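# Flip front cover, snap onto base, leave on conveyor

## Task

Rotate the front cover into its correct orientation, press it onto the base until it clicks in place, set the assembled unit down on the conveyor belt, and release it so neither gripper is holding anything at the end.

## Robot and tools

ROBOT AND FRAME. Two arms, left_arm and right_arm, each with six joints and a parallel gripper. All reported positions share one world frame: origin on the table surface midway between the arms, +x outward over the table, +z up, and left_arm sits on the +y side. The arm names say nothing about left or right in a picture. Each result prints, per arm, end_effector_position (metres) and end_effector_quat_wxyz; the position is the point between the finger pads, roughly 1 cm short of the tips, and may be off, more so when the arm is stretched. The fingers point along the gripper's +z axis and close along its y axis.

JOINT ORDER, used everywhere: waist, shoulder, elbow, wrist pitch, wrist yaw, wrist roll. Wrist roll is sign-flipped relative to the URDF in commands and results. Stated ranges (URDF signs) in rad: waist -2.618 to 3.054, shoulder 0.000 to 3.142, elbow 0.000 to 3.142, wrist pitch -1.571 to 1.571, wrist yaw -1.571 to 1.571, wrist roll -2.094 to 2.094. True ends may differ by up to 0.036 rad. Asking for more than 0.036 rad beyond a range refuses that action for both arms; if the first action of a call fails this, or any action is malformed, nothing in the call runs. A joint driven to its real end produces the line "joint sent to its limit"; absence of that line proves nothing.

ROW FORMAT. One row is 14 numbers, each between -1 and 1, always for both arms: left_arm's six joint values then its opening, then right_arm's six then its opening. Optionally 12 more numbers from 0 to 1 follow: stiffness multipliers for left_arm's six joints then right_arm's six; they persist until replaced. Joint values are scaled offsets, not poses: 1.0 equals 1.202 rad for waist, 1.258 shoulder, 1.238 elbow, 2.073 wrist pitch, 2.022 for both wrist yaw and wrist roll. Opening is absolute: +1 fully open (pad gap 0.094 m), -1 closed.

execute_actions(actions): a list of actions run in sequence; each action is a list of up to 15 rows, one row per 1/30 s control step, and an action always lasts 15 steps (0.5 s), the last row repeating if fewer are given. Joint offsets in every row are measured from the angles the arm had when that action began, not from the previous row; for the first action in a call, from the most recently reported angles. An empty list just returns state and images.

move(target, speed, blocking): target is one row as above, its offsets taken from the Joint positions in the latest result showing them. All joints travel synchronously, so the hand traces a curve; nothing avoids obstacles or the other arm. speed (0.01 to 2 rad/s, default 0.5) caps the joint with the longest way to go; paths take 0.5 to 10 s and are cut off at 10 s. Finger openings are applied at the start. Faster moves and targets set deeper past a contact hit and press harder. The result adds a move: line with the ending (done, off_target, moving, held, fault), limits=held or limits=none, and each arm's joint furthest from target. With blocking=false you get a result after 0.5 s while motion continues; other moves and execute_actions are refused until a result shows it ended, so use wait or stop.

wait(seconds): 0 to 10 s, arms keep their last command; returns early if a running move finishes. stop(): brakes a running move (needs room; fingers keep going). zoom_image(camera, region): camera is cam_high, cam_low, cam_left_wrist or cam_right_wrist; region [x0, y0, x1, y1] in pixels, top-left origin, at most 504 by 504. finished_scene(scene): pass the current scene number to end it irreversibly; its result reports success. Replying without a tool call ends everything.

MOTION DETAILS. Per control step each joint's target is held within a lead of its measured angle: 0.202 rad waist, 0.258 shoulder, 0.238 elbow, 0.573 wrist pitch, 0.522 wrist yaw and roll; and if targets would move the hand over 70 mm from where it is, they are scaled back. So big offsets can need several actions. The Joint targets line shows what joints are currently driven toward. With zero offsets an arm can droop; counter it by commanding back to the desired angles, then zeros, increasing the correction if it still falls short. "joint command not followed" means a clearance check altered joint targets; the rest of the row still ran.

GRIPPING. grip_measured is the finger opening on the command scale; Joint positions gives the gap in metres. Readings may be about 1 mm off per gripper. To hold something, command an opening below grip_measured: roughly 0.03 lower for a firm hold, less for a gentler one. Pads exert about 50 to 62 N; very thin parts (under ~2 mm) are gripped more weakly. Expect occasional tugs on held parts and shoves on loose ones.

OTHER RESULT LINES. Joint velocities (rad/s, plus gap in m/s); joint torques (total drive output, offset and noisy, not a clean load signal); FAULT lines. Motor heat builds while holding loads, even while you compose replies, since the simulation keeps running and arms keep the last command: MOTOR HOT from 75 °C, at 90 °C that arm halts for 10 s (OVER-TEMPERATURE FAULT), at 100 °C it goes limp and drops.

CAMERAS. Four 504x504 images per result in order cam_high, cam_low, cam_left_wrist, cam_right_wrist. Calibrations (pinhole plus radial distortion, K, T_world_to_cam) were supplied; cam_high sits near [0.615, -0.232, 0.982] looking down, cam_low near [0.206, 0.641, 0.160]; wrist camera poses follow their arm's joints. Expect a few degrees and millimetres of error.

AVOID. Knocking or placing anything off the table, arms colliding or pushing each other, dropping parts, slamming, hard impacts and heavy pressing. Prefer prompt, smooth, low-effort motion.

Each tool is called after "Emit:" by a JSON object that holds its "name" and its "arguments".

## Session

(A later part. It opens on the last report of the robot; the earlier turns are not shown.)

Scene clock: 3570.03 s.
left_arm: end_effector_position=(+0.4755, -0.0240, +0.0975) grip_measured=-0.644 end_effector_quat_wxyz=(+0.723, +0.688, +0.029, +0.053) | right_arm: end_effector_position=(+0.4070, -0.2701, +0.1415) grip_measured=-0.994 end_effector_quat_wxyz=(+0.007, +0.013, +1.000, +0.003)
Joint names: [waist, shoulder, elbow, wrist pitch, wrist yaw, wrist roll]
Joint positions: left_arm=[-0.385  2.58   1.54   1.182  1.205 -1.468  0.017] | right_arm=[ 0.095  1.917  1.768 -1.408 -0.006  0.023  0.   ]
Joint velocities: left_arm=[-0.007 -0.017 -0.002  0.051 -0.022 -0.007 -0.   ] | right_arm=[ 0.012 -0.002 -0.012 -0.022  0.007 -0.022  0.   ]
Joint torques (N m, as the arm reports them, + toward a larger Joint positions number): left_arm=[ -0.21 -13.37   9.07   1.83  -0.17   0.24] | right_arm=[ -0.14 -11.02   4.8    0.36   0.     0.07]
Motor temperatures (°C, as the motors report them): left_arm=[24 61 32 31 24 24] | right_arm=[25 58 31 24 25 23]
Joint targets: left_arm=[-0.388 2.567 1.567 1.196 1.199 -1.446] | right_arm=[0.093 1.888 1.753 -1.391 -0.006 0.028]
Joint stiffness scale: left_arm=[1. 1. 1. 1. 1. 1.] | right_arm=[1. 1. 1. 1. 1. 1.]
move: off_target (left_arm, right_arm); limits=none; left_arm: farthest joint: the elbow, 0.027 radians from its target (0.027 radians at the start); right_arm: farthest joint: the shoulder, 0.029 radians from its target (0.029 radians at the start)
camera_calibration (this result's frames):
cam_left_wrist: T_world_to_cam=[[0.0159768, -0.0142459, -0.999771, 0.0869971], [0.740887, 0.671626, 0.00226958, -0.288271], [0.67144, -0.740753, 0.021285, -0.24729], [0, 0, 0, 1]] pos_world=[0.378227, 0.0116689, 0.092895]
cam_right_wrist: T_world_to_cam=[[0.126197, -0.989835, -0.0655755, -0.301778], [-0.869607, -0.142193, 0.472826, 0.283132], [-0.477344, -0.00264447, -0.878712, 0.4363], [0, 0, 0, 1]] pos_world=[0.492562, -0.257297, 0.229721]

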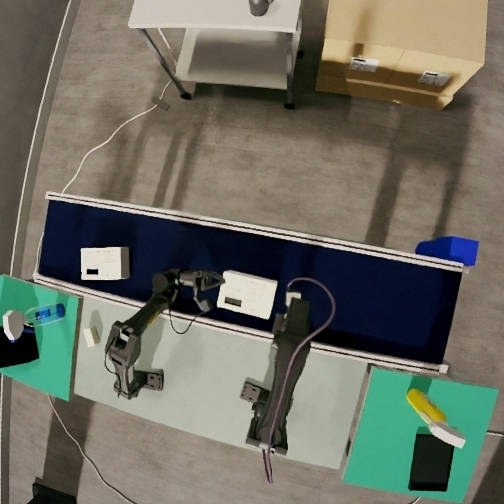

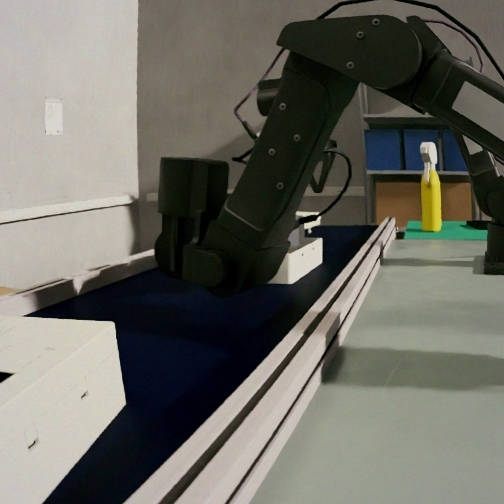

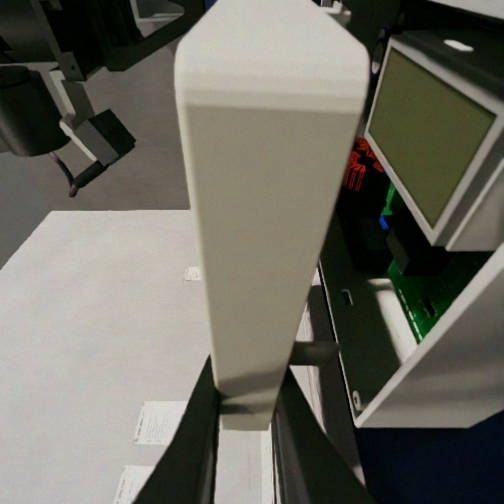

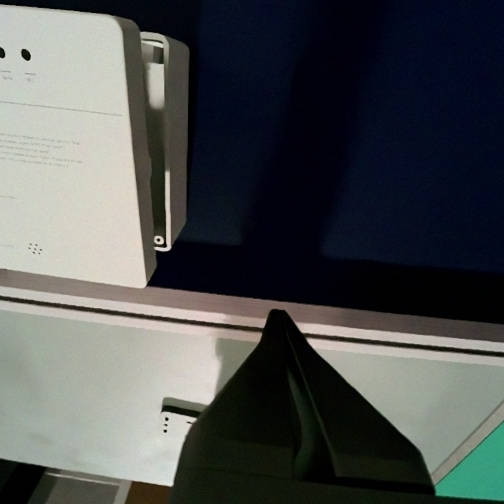

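Emit:
{"name": "move", "arguments": {"target": [-0.003, 0.0199, 0.022, 0.0068, -0.003, 0.009, -0.67, -0.001, -0.023, -0.012, 0.008, 0, 0.0025, -1], "speed": 0.05}}

Scene clock: 3589.67 s.
left_arm: end_effector_position=(+0.4747, -0.0238, +0.0836) grip_measured=-0.644 end_effector_quat_wxyz=(+0.720, +0.691, +0.037, +0.046) | right_arm: end_effector_position=(+0.4070, -0.2701, +0.1415) grip_measured=-0.994 end_effector_quat_wxyz=(+0.007, +0.013, +1.000, +0.003)
Joint names: [waist, shoulder, elbow, wrist pitch, wrist yaw, wrist roll]
Joint positions: left_arm=[-0.385  2.606  1.54   1.184  1.205 -1.472  0.017] | right_arm=[ 0.095  1.917  1.768 -1.408 -0.006  0.023  0.   ]
Joint velocities: left_arm=[-0.002  0.002  0.017  0.066  0.022  0.007  0.001] | right_arm=[-0.022 -0.002 -0.002  0.081 -0.007  0.037  0.001]
Joint torques (N m, as the arm reports them, + toward a larger Joint positions number): left_arm=[ -0.33 -12.62   8.97   1.81  -0.15   0.23] | right_arm=[ -0.14 -11.02   4.81   0.36   0.     0.08]
Motor temperatures (°C, as the motors report them): left_arm=[24 61 32 32 24 24] | right_arm=[25 58 31 24 25 23]
Joint targets: left_arm=[-0.388 2.605 1.567 1.196 1.199 -1.450] | right_arm=[0.093 1.888 1.753 -1.391 -0.006 0.028]
Joint stiffness scale: left_arm=[1. 1. 1. 1. 1. 1.] | right_arm=[1. 1. 1. 1. 1. 1.]
move: off_target (left_arm, right_arm); limits=none; left_arm: farthest joint: the elbow, 0.027 radians from its target (0.027 radians at the start); right_arm: farthest joint: the shoulder, 0.029 radians from its target (0.029 radians at the start)
camera_calibration (this result's frames):
cam_left_wrist: T_world_to_cam=[[-0.00503146, -0.00770869, -0.999958, 0.0833155], [0.74071, 0.671766, -0.00890567, -0.286794], [0.671806, -0.740723, 0.00232994, -0.244949], [0, 0, 0, 1]] pos_world=[0.377408, 0.0118619, 0.0813286]
cam_right_wrist: T_world_to_cam=[[0.126197, -0.989835, -0.0655755, -0.301778], [-0.869607, -0.142193, 0.472826, 0.283132], [-0.477344, -0.00264447, -0.878712, 0.4363], [0, 0, 0, 1]] pos_world=[0.492562, -0.257297, 0.229721]

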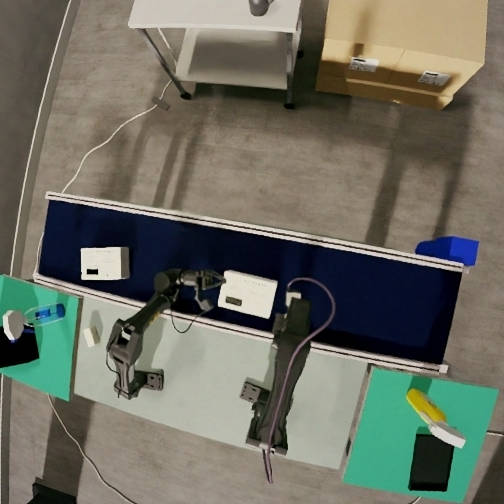

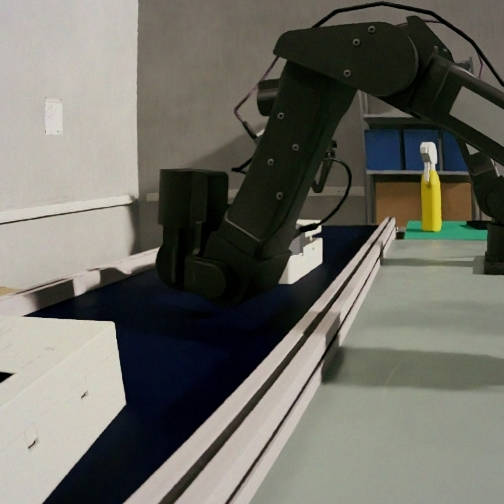

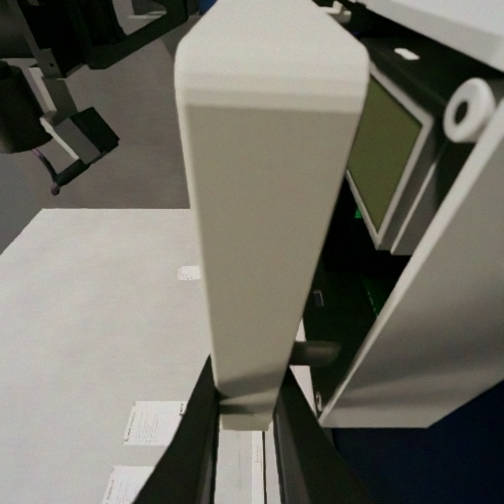

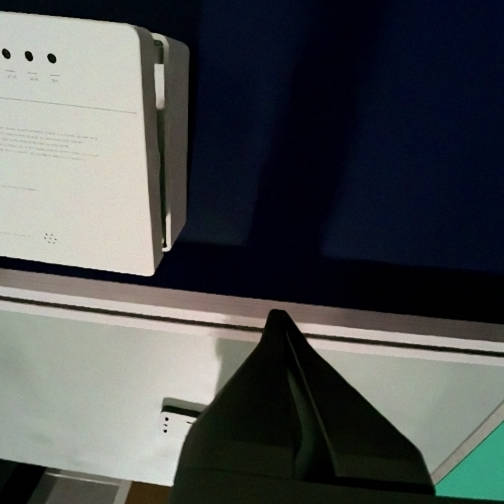

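Emit:
{"name": "zoom_image", "arguments": {"camera": "cam_right_wrist", "region": [110, 0, 230, 120]}}

Emit:
{"name": "zoom_image", "arguments": {"camera": "cam_right_wrist", "region": [110, 180, 230, 300]}}

Region (110, 0, 230, 120) of cam_right_wrist's 504x504 image, scaled by 4.200, with more detail than that image has.

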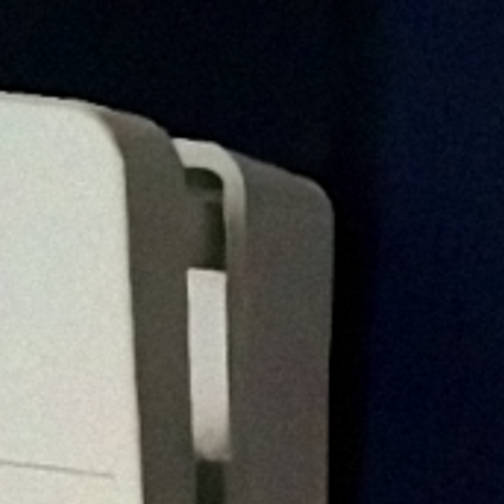

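Region (110, 180, 230, 300) of cam_right_wrist's 504x504 image, scaled by 4.200, with more detail than that image has.

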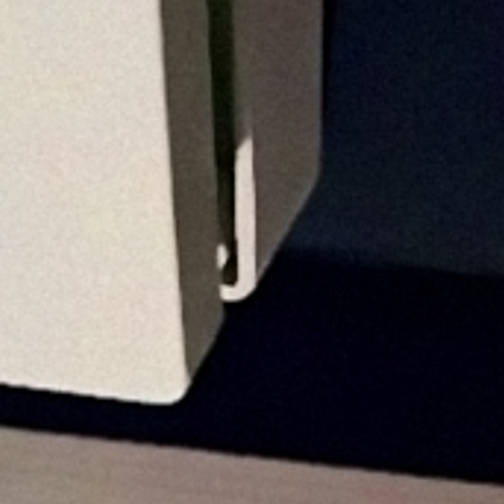

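Emit:
{"name": "zoom_image", "arguments": {"camera": "cam_low", "region": [270, 205, 340, 275]}}

Region (270, 205, 340, 275) of cam_low's 504x504 image, scaled by 7.200, with more detail than that image has.

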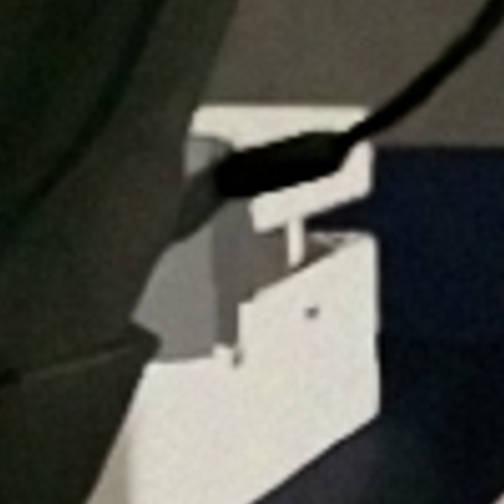

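Emit:
{"name": "zoom_image", "arguments": {"camera": "cam_high", "region": [195, 250, 305, 340]}}

Region (195, 250, 305, 340) of cam_high's 504x504 image, scaled by 4.582, with more detail than that image has; it fills the top 412 rows of this view, and the rest is white.

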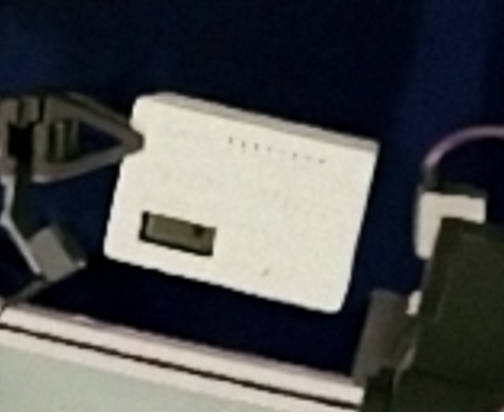

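Emit:
{"name": "zoom_image", "arguments": {"camera": "cam_right_wrist", "region": [130, 15, 200, 85]}}

Emit:
{"name": "zoom_image", "arguments": {"camera": "cam_right_wrist", "region": [130, 215, 200, 285]}}

Region (130, 15, 200, 85) of cam_right_wrist's 504x504 image, scaled by 7.200, with more detail than that image has.

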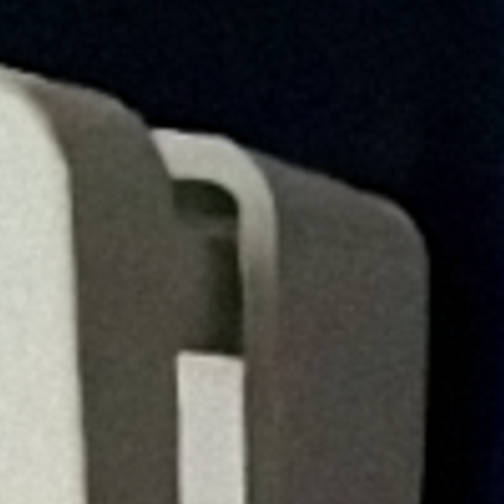

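Region (130, 215, 200, 285) of cam_right_wrist's 504x504 image, scaled by 7.200, with more detail than that image has.

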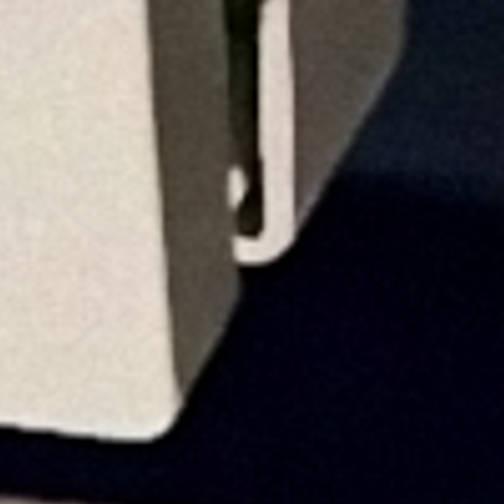

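Emit:
{"name": "zoom_image", "arguments": {"camera": "cam_left_wrist", "region": [200, 330, 360, 450]}}

Region (200, 330, 360, 450) of cam_left_wrist's 504x504 image, scaled by 3.150, with more detail than that image has; it fills the top 378 rows of this view, and the rest is white.

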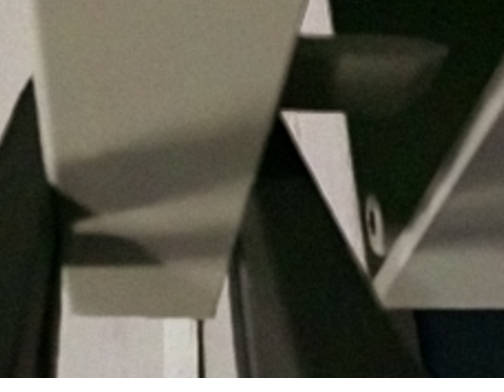

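Emit:
{"name": "move", "arguments": {"target": [-0.0079, 0.0, 0.022, 0.0058, -0.0114, 0.0158, -0.67, -0.001, -0.023, -0.012, 0.008, 0, 0.0025, -1], "speed": 0.04}}

Scene clock: 3710.83 s.
left_arm: end_effector_position=(+0.4758, -0.0237, +0.0838) grip_measured=-0.644 end_effector_quat_wxyz=(+0.721, +0.691, +0.043, +0.045) | right_arm: end_effector_position=(+0.4071, -0.2702, +0.1415) grip_measured=-0.994 end_effector_quat_wxyz=(+0.007, +0.013, +1.000, +0.003)
Joint names: [waist, shoulder, elbow, wrist pitch, wrist yaw, wrist roll]
Joint positions: left_arm=[-0.385  2.606  1.54   1.184  1.199 -1.461  0.017] | right_arm=[ 0.095  1.917  1.768 -1.407 -0.006  0.023  0.   ]
Joint velocities: left_arm=[ 0.002 -0.002  0.002  0.066  0.037 -0.095  0.   ] | right_arm=[-0.012 -0.007 -0.007 -0.007  0.007  0.037 -0.001]
Joint torques (N m, as the arm reports them, + toward a larger Joint positions number): left_arm=[ -0.83 -12.62   8.97   1.81  -0.28   0.21] | right_arm=[ -0.14 -11.02   4.8    0.36   0.     0.08]
Motor temperatures (°C, as the motors report them): left_arm=[24 60 32 33 24 24] | right_arm=[25 58 31 24 25 23]
Joint targets: left_arm=[-0.394 2.606 1.567 1.196 1.182 -1.440] | right_arm=[0.093 1.888 1.753 -1.391 -0.006 0.028]
Joint stiffness scale: left_arm=[1. 1. 1. 1. 1. 1.] | right_arm=[1. 1. 1. 1. 1. 1.]
move: off_target (left_arm, right_arm); limits=none; left_arm: farthest joint: the elbow, 0.027 radians from its target (0.027 radians at the start); right_arm: farthest joint: the shoulder, 0.029 radians from its target (0.029 radians at the start)
camera_calibration (this result's frames):
cam_left_wrist: T_world_to_cam=[[-0.0150021, -0.00979081, -0.99984, 0.0881771], [0.736786, 0.675895, -0.0176737, -0.284975], [0.675959, -0.736933, -0.00292607, -0.24701], [0, 0, 0, 1]] pos_world=[0.378258, 0.0114465, 0.0824036]
cam_right_wrist: T_world_to_cam=[[0.126222, -0.989837, -0.0655086, -0.301814], [-0.869787, -0.142184, 0.472497, 0.283335], [-0.477009, -0.0026612, -0.878894, 0.436231], [0, 0, 0, 1]] pos_world=[0.492623, -0.2573, 0.229754]

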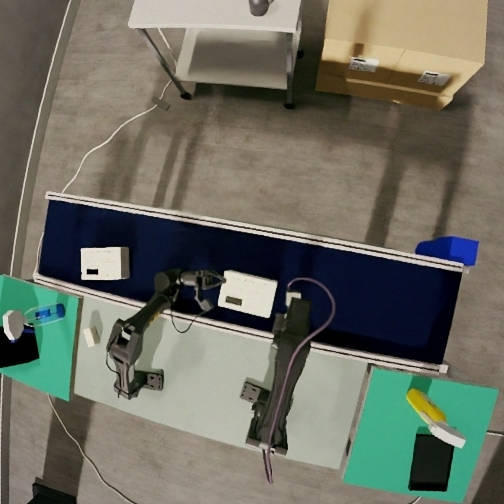

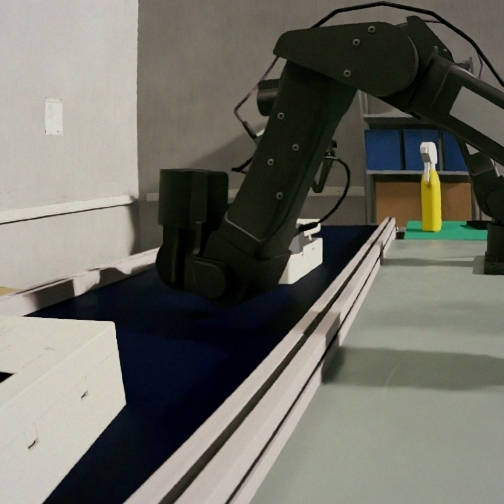

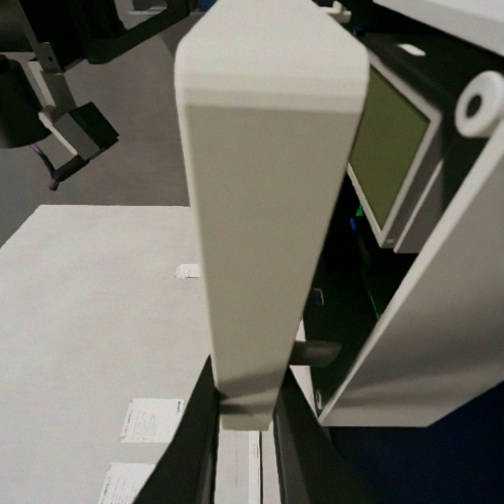

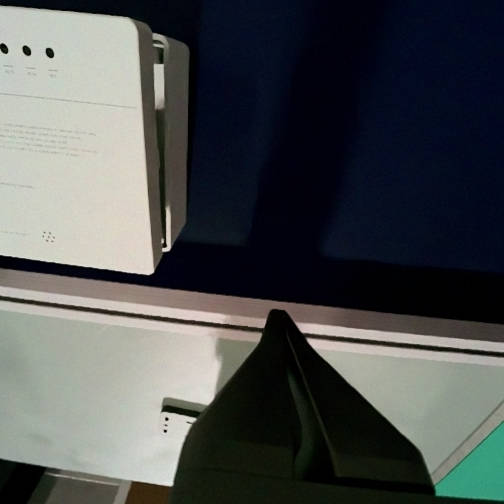

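Emit:
{"name": "move", "arguments": {"target": [-0.0092, 0.0, 0.022, 0.0058, -0.0119, 0.009, -0.67, -0.001, -0.023, -0.012, 0.008, 0, 0.0025, -1], "speed": 0.04}}

Scene clock: 3724.13 s.
left_arm: end_effector_position=(+0.4770, -0.0235, +0.0839) grip_measured=-0.644 end_effector_quat_wxyz=(+0.721, +0.690, +0.044, +0.048) | right_arm: end_effector_position=(+0.4071, -0.2702, +0.1415) grip_measured=-0.994 end_effector_quat_wxyz=(+0.007, +0.013, +1.000, +0.003)
Joint names: [waist, shoulder, elbow, wrist pitch, wrist yaw, wrist roll]
Joint positions: left_arm=[-0.385  2.606  1.54   1.184  1.192 -1.465  0.017] | right_arm=[ 0.095  1.917  1.768 -1.407 -0.006  0.023  0.   ]
Joint velocities: left_arm=[-0.007 -0.007  0.007  0.022 -0.051  0.095 -0.   ] | right_arm=[ 0.002 -0.002 -0.007  0.007 -0.037  0.051 -0.002]
Joint torques (N m, as the arm reports them, + toward a larger Joint positions number): left_arm=[ -1.   -12.53   8.98   1.82  -0.28   0.24] | right_arm=[ -0.14 -11.02   4.8    0.36   0.     0.08]
Motor temperatures (°C, as the motors report them): left_arm=[24 60 32 33 24 24] | right_arm=[25 58 31 24 25 23]
Joint targets: left_arm=[-0.396 2.606 1.567 1.196 1.175 -1.443] | right_arm=[0.093 1.888 1.753 -1.391 -0.006 0.028]
Joint stiffness scale: left_arm=[1. 1. 1. 1. 1. 1.] | right_arm=[1. 1. 1. 1. 1. 1.]
move: off_target (left_arm, right_arm); limits=none; left_arm: farthest joint: the elbow, 0.027 radians from its target (0.027 radians at the start); right_arm: farthest joint: the shoulder, 0.029 radians from its target (0.029 radians at the start)
camera_calibration (this result's frames):
cam_left_wrist: T_world_to_cam=[[-0.0117272, -0.0102331, -0.999879, 0.0867614], [0.732113, 0.681006, -0.0155563, -0.283798], [0.681082, -0.732207, -0.000494529, -0.250244], [0, 0, 0, 1]] pos_world=[0.379226, 0.0109253, 0.0822123]
cam_right_wrist: T_world_to_cam=[[0.126222, -0.989837, -0.0655086, -0.301814], [-0.869787, -0.142184, 0.472497, 0.283335], [-0.477009, -0.0026612, -0.878894, 0.436231], [0, 0, 0, 1]] pos_world=[0.492623, -0.2573, 0.229754]

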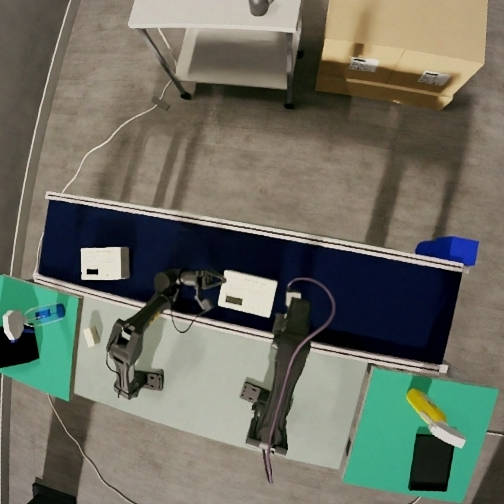

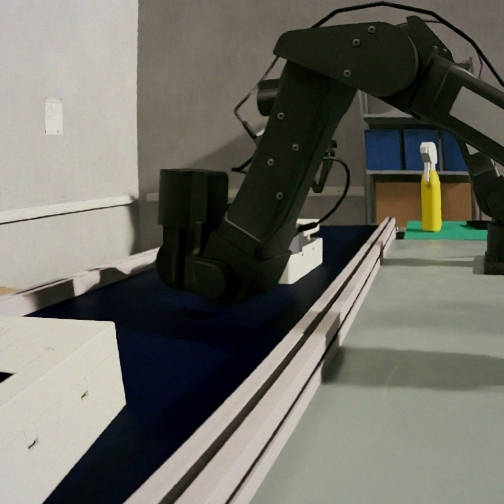

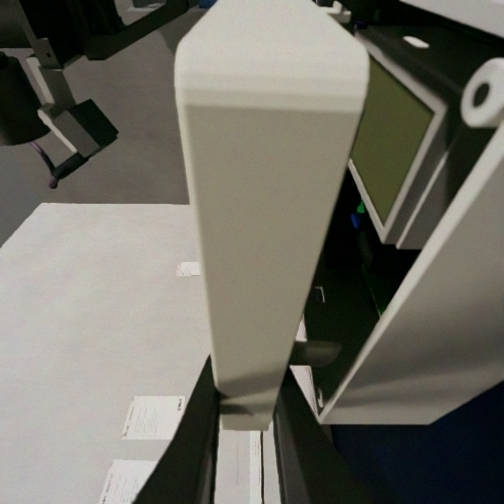

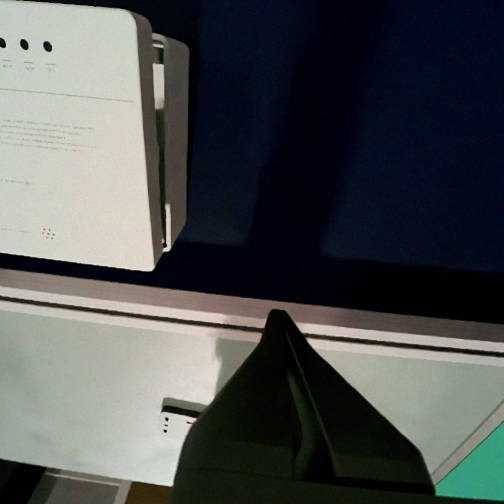

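Emit:
{"name": "execute_actions", "arguments": {"actions": []}}

Scene clock: 3757.80 s.
left_arm: end_effector_position=(+0.4771, -0.0235, +0.0839) grip_measured=-0.644 end_effector_quat_wxyz=(+0.721, +0.690, +0.044, +0.049) | right_arm: end_effector_position=(+0.4071, -0.2702, +0.1415) grip_measured=-0.994 end_effector_quat_wxyz=(+0.007, +0.013, +1.000, +0.003)
Joint names: [waist, shoulder, elbow, wrist pitch, wrist yaw, wrist roll]
Joint positions: left_arm=[-0.385  2.606  1.54   1.184  1.191 -1.465  0.017] | right_arm=[ 0.095  1.917  1.768 -1.407 -0.006  0.023  0.   ]
Joint velocities: left_arm=[ 0.017 -0.002 -0.037  0.037  0.007 -0.007  0.001] | right_arm=[ 0.007  0.007 -0.002  0.007  0.037  0.037  0.   ]
Joint torques (N m, as the arm reports them, + toward a larger Joint positions number): left_arm=[ -0.95 -12.54   9.08   1.83  -0.27   0.26] | right_arm=[ -0.13 -11.02   4.8    0.36   0.     0.08]
Motor temperatures (°C, as the motors report them): left_arm=[24 60 32 34 24 24] | right_arm=[25 58 30 24 25 23]
Joint targets: left_arm=[-0.396 2.606 1.567 1.196 1.175 -1.444] | right_arm=[0.093 1.888 1.753 -1.391 -0.006 0.028]
Joint stiffness scale: left_arm=[1. 1. 1. 1. 1. 1.] | right_arm=[1. 1. 1. 1. 1. 1.]
camera_calibration (this result's frames):
cam_left_wrist: T_world_to_cam=[[-0.0117343, -0.0102811, -0.999878, 0.0867719], [0.731855, 0.681282, -0.015594, -0.28372], [0.68136, -0.731949, -0.000470111, -0.250411], [0, 0, 0, 1]] pos_world=[0.37928, 0.0108973, 0.0822193]
cam_right_wrist: T_world_to_cam=[[0.126222, -0.989837, -0.0655086, -0.301814], [-0.869787, -0.142184, 0.472497, 0.283335], [-0.477009, -0.0026612, -0.878894, 0.436231], [0, 0, 0, 1]] pos_world=[0.492623, -0.2573, 0.229754]

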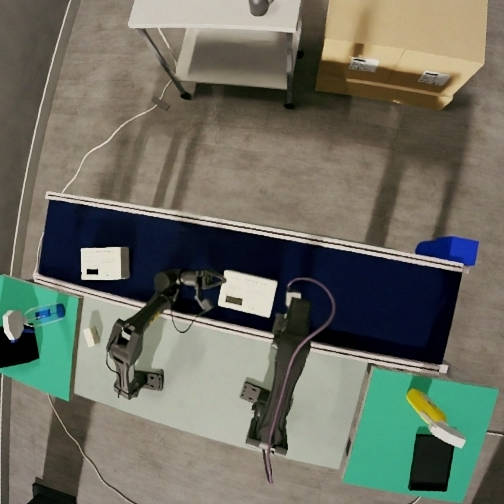

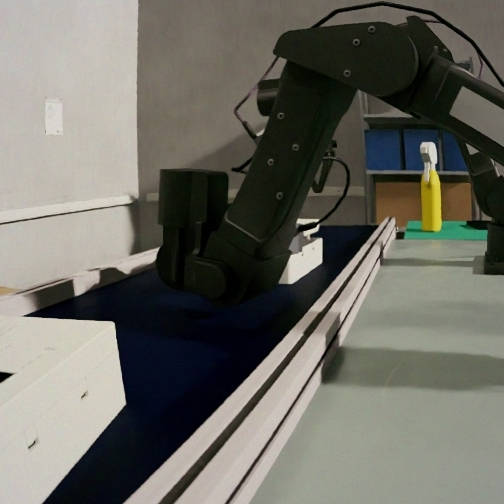

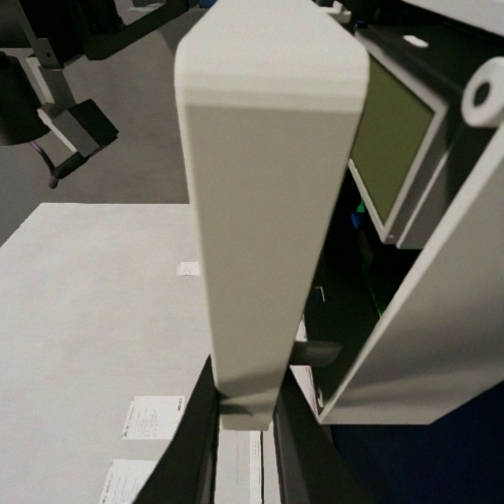

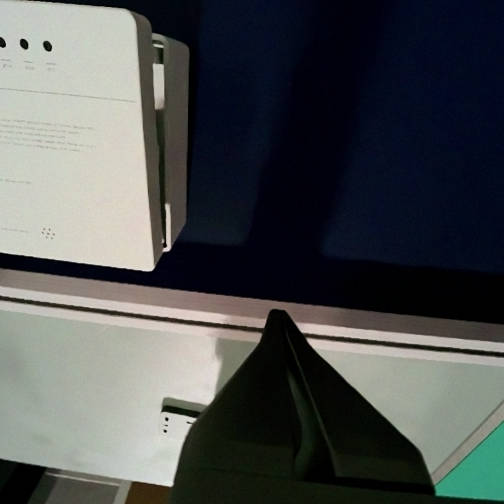

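Emit:
{"name": "zoom_image", "arguments": {"camera": "cam_right_wrist", "region": [120, 10, 210, 100]}}

Emit:
{"name": "zoom_image", "arguments": {"camera": "cam_right_wrist", "region": [120, 200, 210, 290]}}

Emit:
{"name": "zoom_image", "arguments": {"camera": "cam_left_wrist", "region": [260, 320, 400, 440]}}

Region (120, 10, 210, 100) of cam_right_wrist's 504x504 image, scaled by 5.600, with more detail than that image has.

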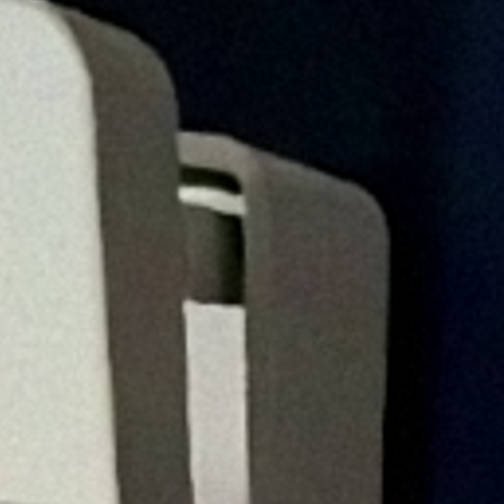

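Region (120, 200, 210, 290) of cam_right_wrist's 504x504 image, scaled by 5.600, with more detail than that image has.

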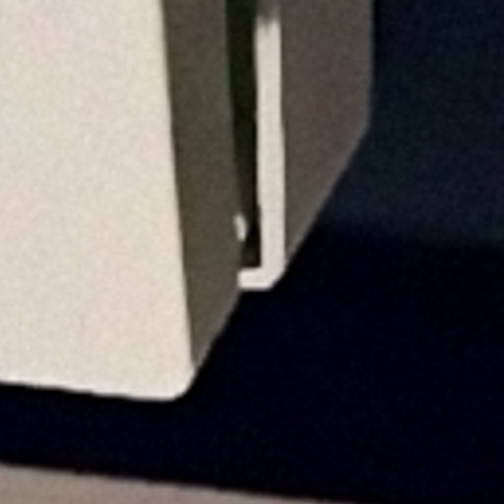

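Region (260, 320, 400, 440) of cam_left_wrist's 504x504 image, scaled by 3.600, with more detail than that image has; it fills the top 432 rows of this view, and the rest is white.

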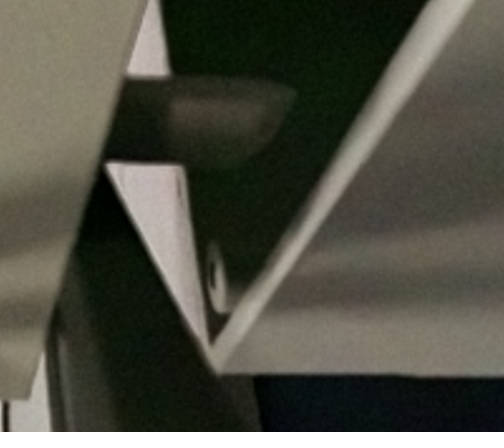

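Emit:
{"name": "execute_actions", "arguments": {"actions": [[[-0.010,0,0.022,0.0058,-0.008,0.010,-0.67,-0.001,-0.023,-0.012,0.008,0,0.0025,-1],[-0.011,0,0.022,0.0058,-0.008,0.010,-0.67,-0.001,-0.023,-0.012,0.008,0,0.0025,-1],[-0.012,0,0.022,0.0058,-0.008,0.010,-0.67,-0.001,-0.023,-0.012,0.008,0,0.0025,-1],[-0.0125,0,0.022,0.0058,-0.008,0.010,-0.67,-0.001,-0.023,-0.012,0.008,0,0.0025,-1]]]}}

Scene clock: 3823.03 s.
left_arm: end_effector_position=(+0.4749, -0.0273, +0.0840) grip_measured=-0.644 end_effector_quat_wxyz=(+0.721, +0.690, +0.041, +0.046) | right_arm: end_effector_position=(+0.4072, -0.2702, +0.1415) grip_measured=-0.994 end_effector_quat_wxyz=(+0.008, +0.013, +1.000, +0.003)
Joint names: [waist, shoulder, elbow, wrist pitch, wrist yaw, wrist roll]
Joint positions: left_arm=[-0.392  2.606  1.54   1.184  1.191 -1.465  0.017] | right_arm=[ 0.095  1.917  1.768 -1.407 -0.006  0.023  0.   ]
Joint velocities: left_arm=[ 0.007  0.027  0.022 -0.022 -0.081 -0.051 -0.   ] | right_arm=[-0.002  0.007 -0.002  0.007 -0.007 -0.007  0.   ]
Joint torques (N m, as the arm reports them, + toward a larger Joint positions number): left_arm=[ -0.59 -12.54   9.03   1.83  -0.22   0.25] | right_arm=[ -0.14 -11.01   4.8    0.36   0.     0.08]
Motor temperatures (°C, as the motors report them): left_arm=[24 60 32 34 25 24] | right_arm=[25 59 30 24 25 23]
Joint targets: left_arm=[-0.400 2.606 1.567 1.196 1.175 -1.445] | right_arm=[0.093 1.888 1.753 -1.390 -0.006 0.028]
Joint stiffness scale: left_arm=[1. 1. 1. 1. 1. 1.] | right_arm=[1. 1. 1. 1. 1. 1.]
camera_calibration (this result's frames):
cam_left_wrist: T_world_to_cam=[[-0.0118198, -0.0102392, -0.999878, 0.0867565], [0.736775, 0.675957, -0.0156316, -0.282022], [0.676035, -0.73687, -0.000445707, -0.249285], [0, 0, 0, 1]] pos_world=[0.377338, 0.00783292, 0.0822263]
cam_right_wrist: T_world_to_cam=[[0.126247, -0.989838, -0.0654417, -0.301851], [-0.869967, -0.142175, 0.472169, 0.283538], [-0.476675, -0.00267793, -0.879076, 0.436162], [0, 0, 0, 1]] pos_world=[0.492684, -0.257303, 0.229788]

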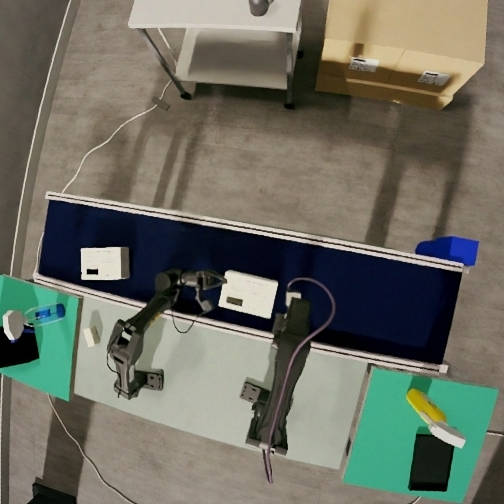

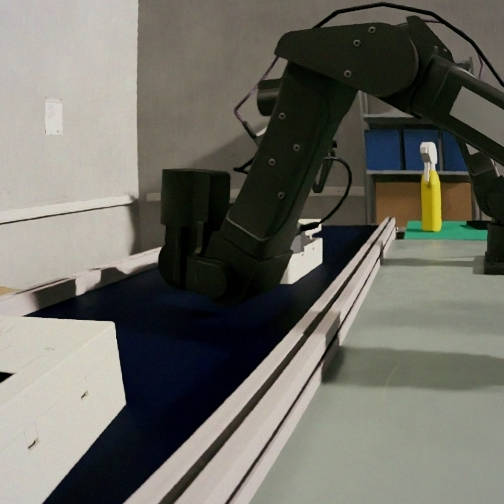

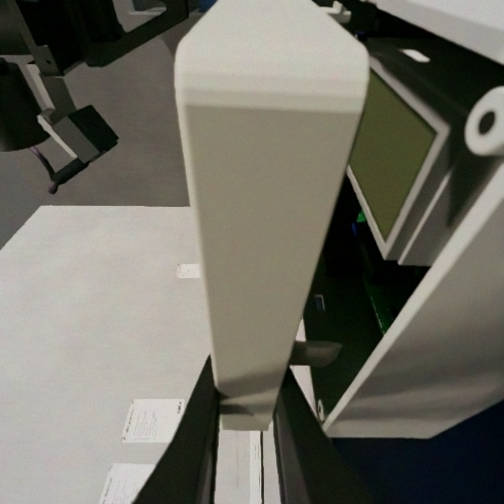

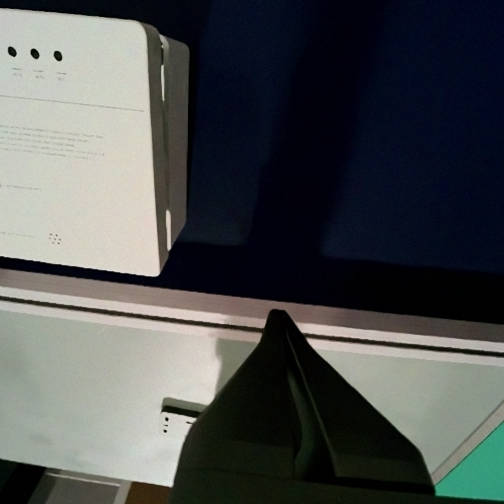

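Emit:
{"name": "zoom_image", "arguments": {"camera": "cam_right_wrist", "region": [120, 10, 210, 100]}}

Emit:
{"name": "zoom_image", "arguments": {"camera": "cam_right_wrist", "region": [120, 200, 210, 290]}}

Emit:
{"name": "zoom_image", "arguments": {"camera": "cam_low", "region": [265, 200, 345, 290]}}

Region (120, 10, 210, 100) of cam_right_wrist's 504x504 image, scaled by 5.600, with more detail than that image has.

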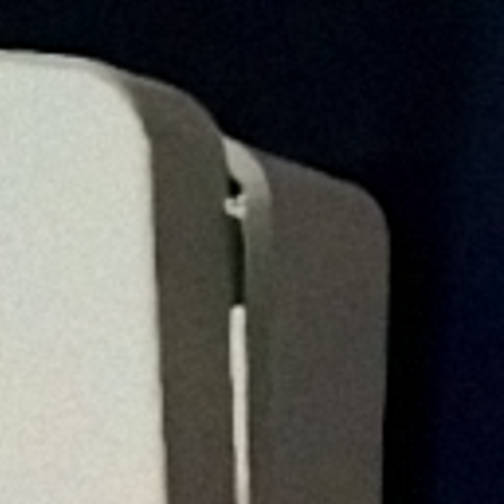

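Region (120, 200, 210, 290) of cam_right_wrist's 504x504 image, scaled by 5.600, with more detail than that image has.

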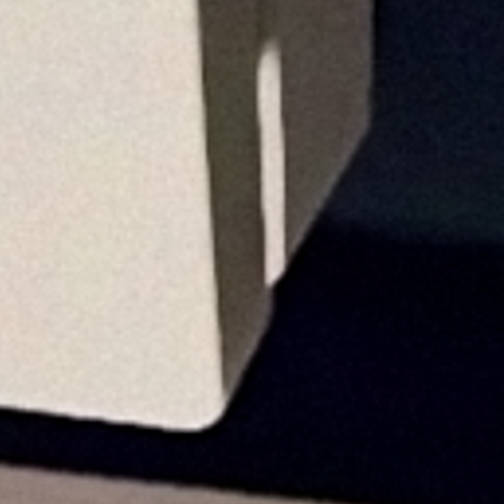

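Region (265, 200, 345, 290) of cam_low's 504x504 image, scaled by 5.600, with more detail than that image has.

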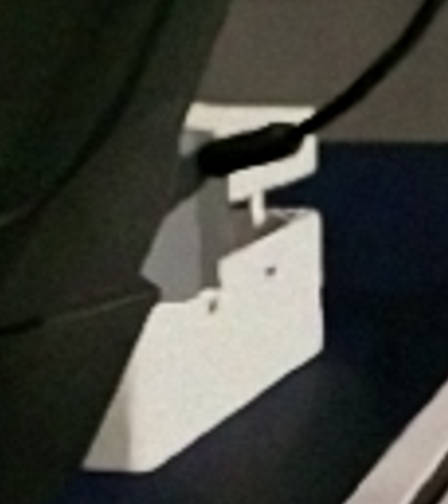

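Emit:
{"name": "execute_actions", "arguments": {"actions": [[[0.000,0,0.022,0.0058,-0.008,0.010,-0.67,-0.001,-0.023,-0.012,0.008,0,0.0025,-1],[0.004,0,0.022,0.0058,-0.008,0.010,-0.67,-0.001,-0.023,-0.012,0.008,0,0.0025,-1],[0.007,0,0.022,0.0058,-0.008,0.010,-0.67,-0.001,-0.023,-0.012,0.008,0,0.0025,-1],[0.0085,0,0.022,0.0058,-0.008,0.010,-0.67,-0.001,-0.023,-0.012,0.008,0,0.0025,-1],[0.0092,0,0.022,0.0058,-0.008,0.010,-0.67,-0.001,-0.023,-0.012,0.008,0,0.0025,-1]]]}}

Scene clock: 3887.80 s.
left_arm: end_effector_position=(+0.4749, -0.0273, +0.0840) grip_measured=-0.644 end_effector_quat_wxyz=(+0.721, +0.690, +0.041, +0.046) | right_arm: end_effector_position=(+0.4072, -0.2702, +0.1415) grip_measured=-0.994 end_effector_quat_wxyz=(+0.008, +0.013, +1.000, +0.003)
Joint names: [waist, shoulder, elbow, wrist pitch, wrist yaw, wrist roll]
Joint positions: left_arm=[-0.392  2.606  1.54   1.184  1.191 -1.465  0.017] | right_arm=[ 0.095  1.917  1.768 -1.407 -0.006  0.023  0.   ]
Joint velocities: left_arm=[ 0.002 -0.002  0.002 -0.066 -0.081 -0.022 -0.   ] | right_arm=[ 0.017 -0.022  0.007 -0.051 -0.037  0.022  0.001]
Joint torques (N m, as the arm reports them, + toward a larger Joint positions number): left_arm=[  0.94 -12.59   9.01   1.83  -0.24   0.25] | right_arm=[ -0.14 -11.02   4.81   0.36   0.     0.08]
Motor temperatures (°C, as the motors report them): left_arm=[24 60 32 34 25 24] | right_arm=[25 59 30 24 25 23]
Joint targets: left_arm=[-0.381 2.606 1.567 1.196 1.175 -1.445] | right_arm=[0.093 1.888 1.753 -1.390 -0.006 0.028]
Joint stiffness scale: left_arm=[1. 1. 1. 1. 1. 1.] | right_arm=[1. 1. 1. 1. 1. 1.]
camera_calibration (this result's frames):
cam_left_wrist: T_world_to_cam=[[-0.0118198, -0.0102392, -0.999878, 0.0867565], [0.736775, 0.675957, -0.0156316, -0.282022], [0.676035, -0.73687, -0.000445707, -0.249285], [0, 0, 0, 1]] pos_world=[0.377338, 0.00783292, 0.0822263]
cam_right_wrist: T_world_to_cam=[[0.126247, -0.989838, -0.0654417, -0.301851], [-0.869967, -0.142175, 0.472169, 0.283538], [-0.476675, -0.00267793, -0.879076, 0.436162], [0, 0, 0, 1]] pos_world=[0.492684, -0.257303, 0.229788]

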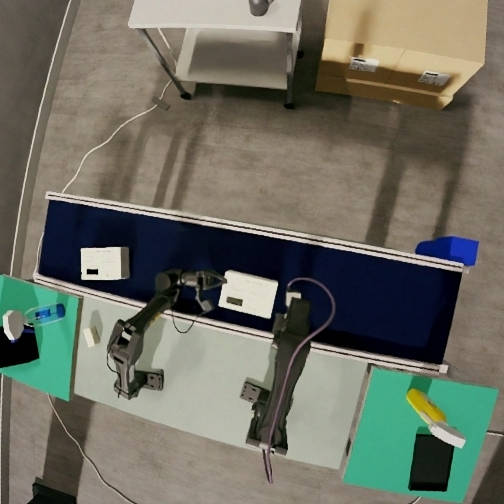

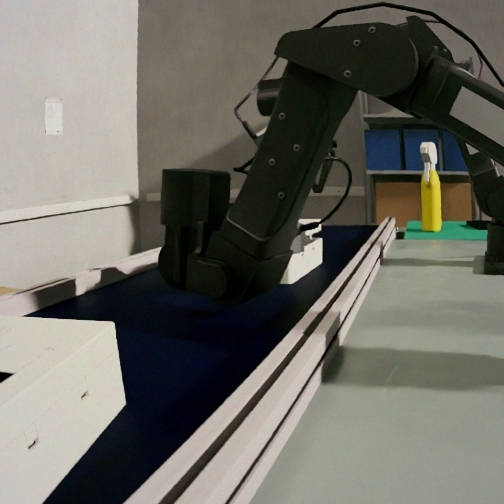

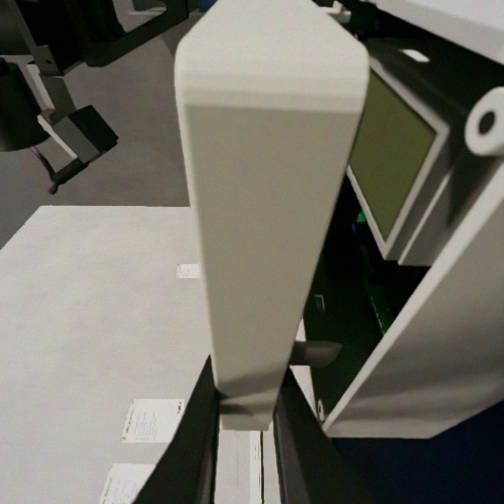

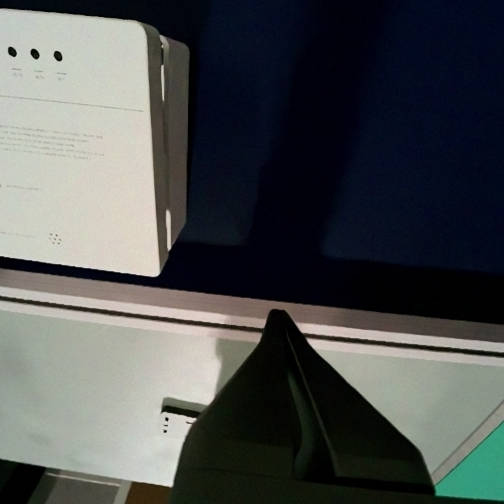

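Emit:
{"name": "execute_actions", "arguments": {"actions": [[[0.0095,0,0.022,0.0058,-0.008,0.010,-0.67,-0.001,-0.023,-0.012,0.008,0,0.0025,-1],[0.010,0,0.022,0.0058,-0.008,0.010,-0.67,-0.001,-0.023,-0.012,0.008,0,0.0025,-1],[0.0105,0,0.022,0.0058,-0.008,0.010,-0.67,-0.001,-0.023,-0.012,0.008,0,0.0025,-1]]]}}

Scene clock: 3897.90 s.
left_arm: end_effector_position=(+0.4749, -0.0273, +0.0840) grip_measured=-0.644 end_effector_quat_wxyz=(+0.721, +0.690, +0.041, +0.046) | right_arm: end_effector_position=(+0.4073, -0.2702, +0.1415) grip_measured=-0.994 end_effector_quat_wxyz=(+0.008, +0.013, +1.000, +0.003)
Joint names: [waist, shoulder, elbow, wrist pitch, wrist yaw, wrist roll]
Joint positions: left_arm=[-0.392  2.606  1.54   1.184  1.191 -1.465  0.017] | right_arm=[ 0.095  1.917  1.768 -1.406 -0.006  0.023  0.   ]
Joint velocities: left_arm=[-0.012  0.007  0.012  0.037 -0.081  0.051 -0.   ] | right_arm=[ 0.002 -0.007 -0.007  0.007  0.051 -0.051 -0.   ]
Joint torques (N m, as the arm reports them, + toward a larger Joint positions number): left_arm=[  1.17 -12.62   9.13   1.82  -0.23   0.23] | right_arm=[ -0.13 -11.02   4.81   0.36   0.     0.07]
Motor temperatures (°C, as the motors report them): left_arm=[24 60 32 34 25 24] | right_arm=[25 59 30 24 25 23]
Joint targets: left_arm=[-0.380 2.606 1.567 1.196 1.175 -1.445] | right_arm=[0.093 1.888 1.753 -1.390 -0.006 0.028]
Joint stiffness scale: left_arm=[1. 1. 1. 1. 1. 1.] | right_arm=[1. 1. 1. 1. 1. 1.]
camera_calibration (this result's frames):
cam_left_wrist: T_world_to_cam=[[-0.0118198, -0.0102392, -0.999878, 0.0867565], [0.736775, 0.675957, -0.0156316, -0.282022], [0.676035, -0.73687, -0.000445707, -0.249285], [0, 0, 0, 1]] pos_world=[0.377338, 0.00783292, 0.0822263]
cam_right_wrist: T_world_to_cam=[[0.126272, -0.989839, -0.0653747, -0.301887], [-0.870147, -0.142166, 0.47184, 0.283742], [-0.47634, -0.00269467, -0.879257, 0.436093], [0, 0, 0, 1]] pos_world=[0.492745, -0.257306, 0.229822]

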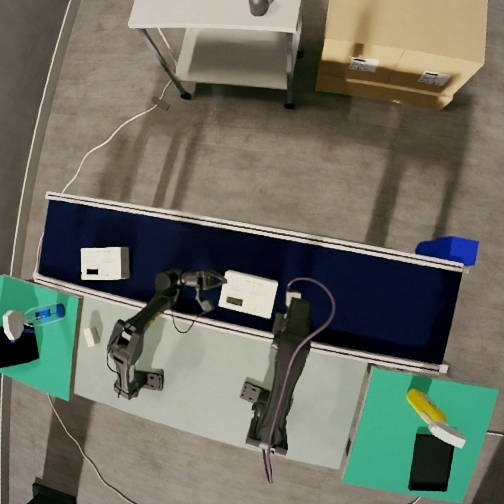

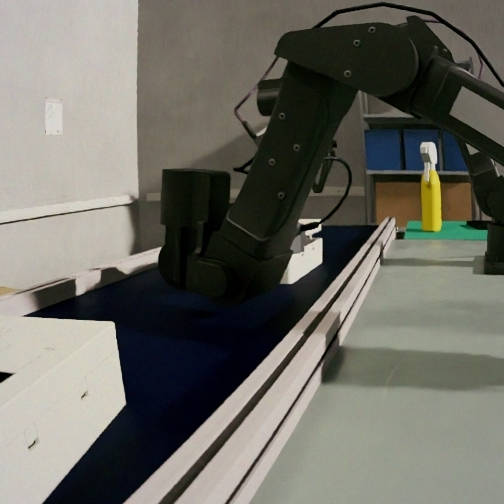

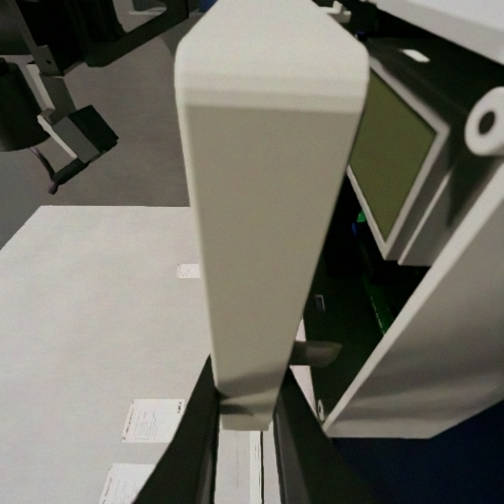

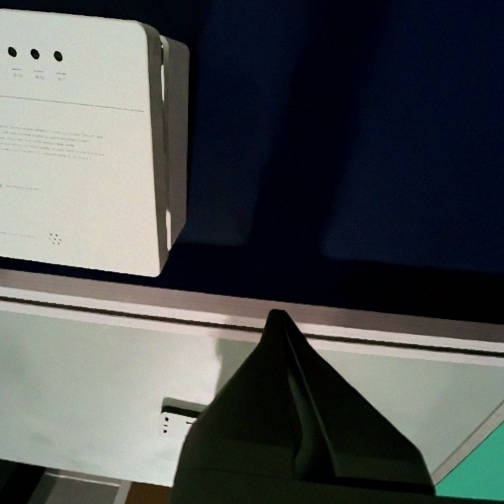

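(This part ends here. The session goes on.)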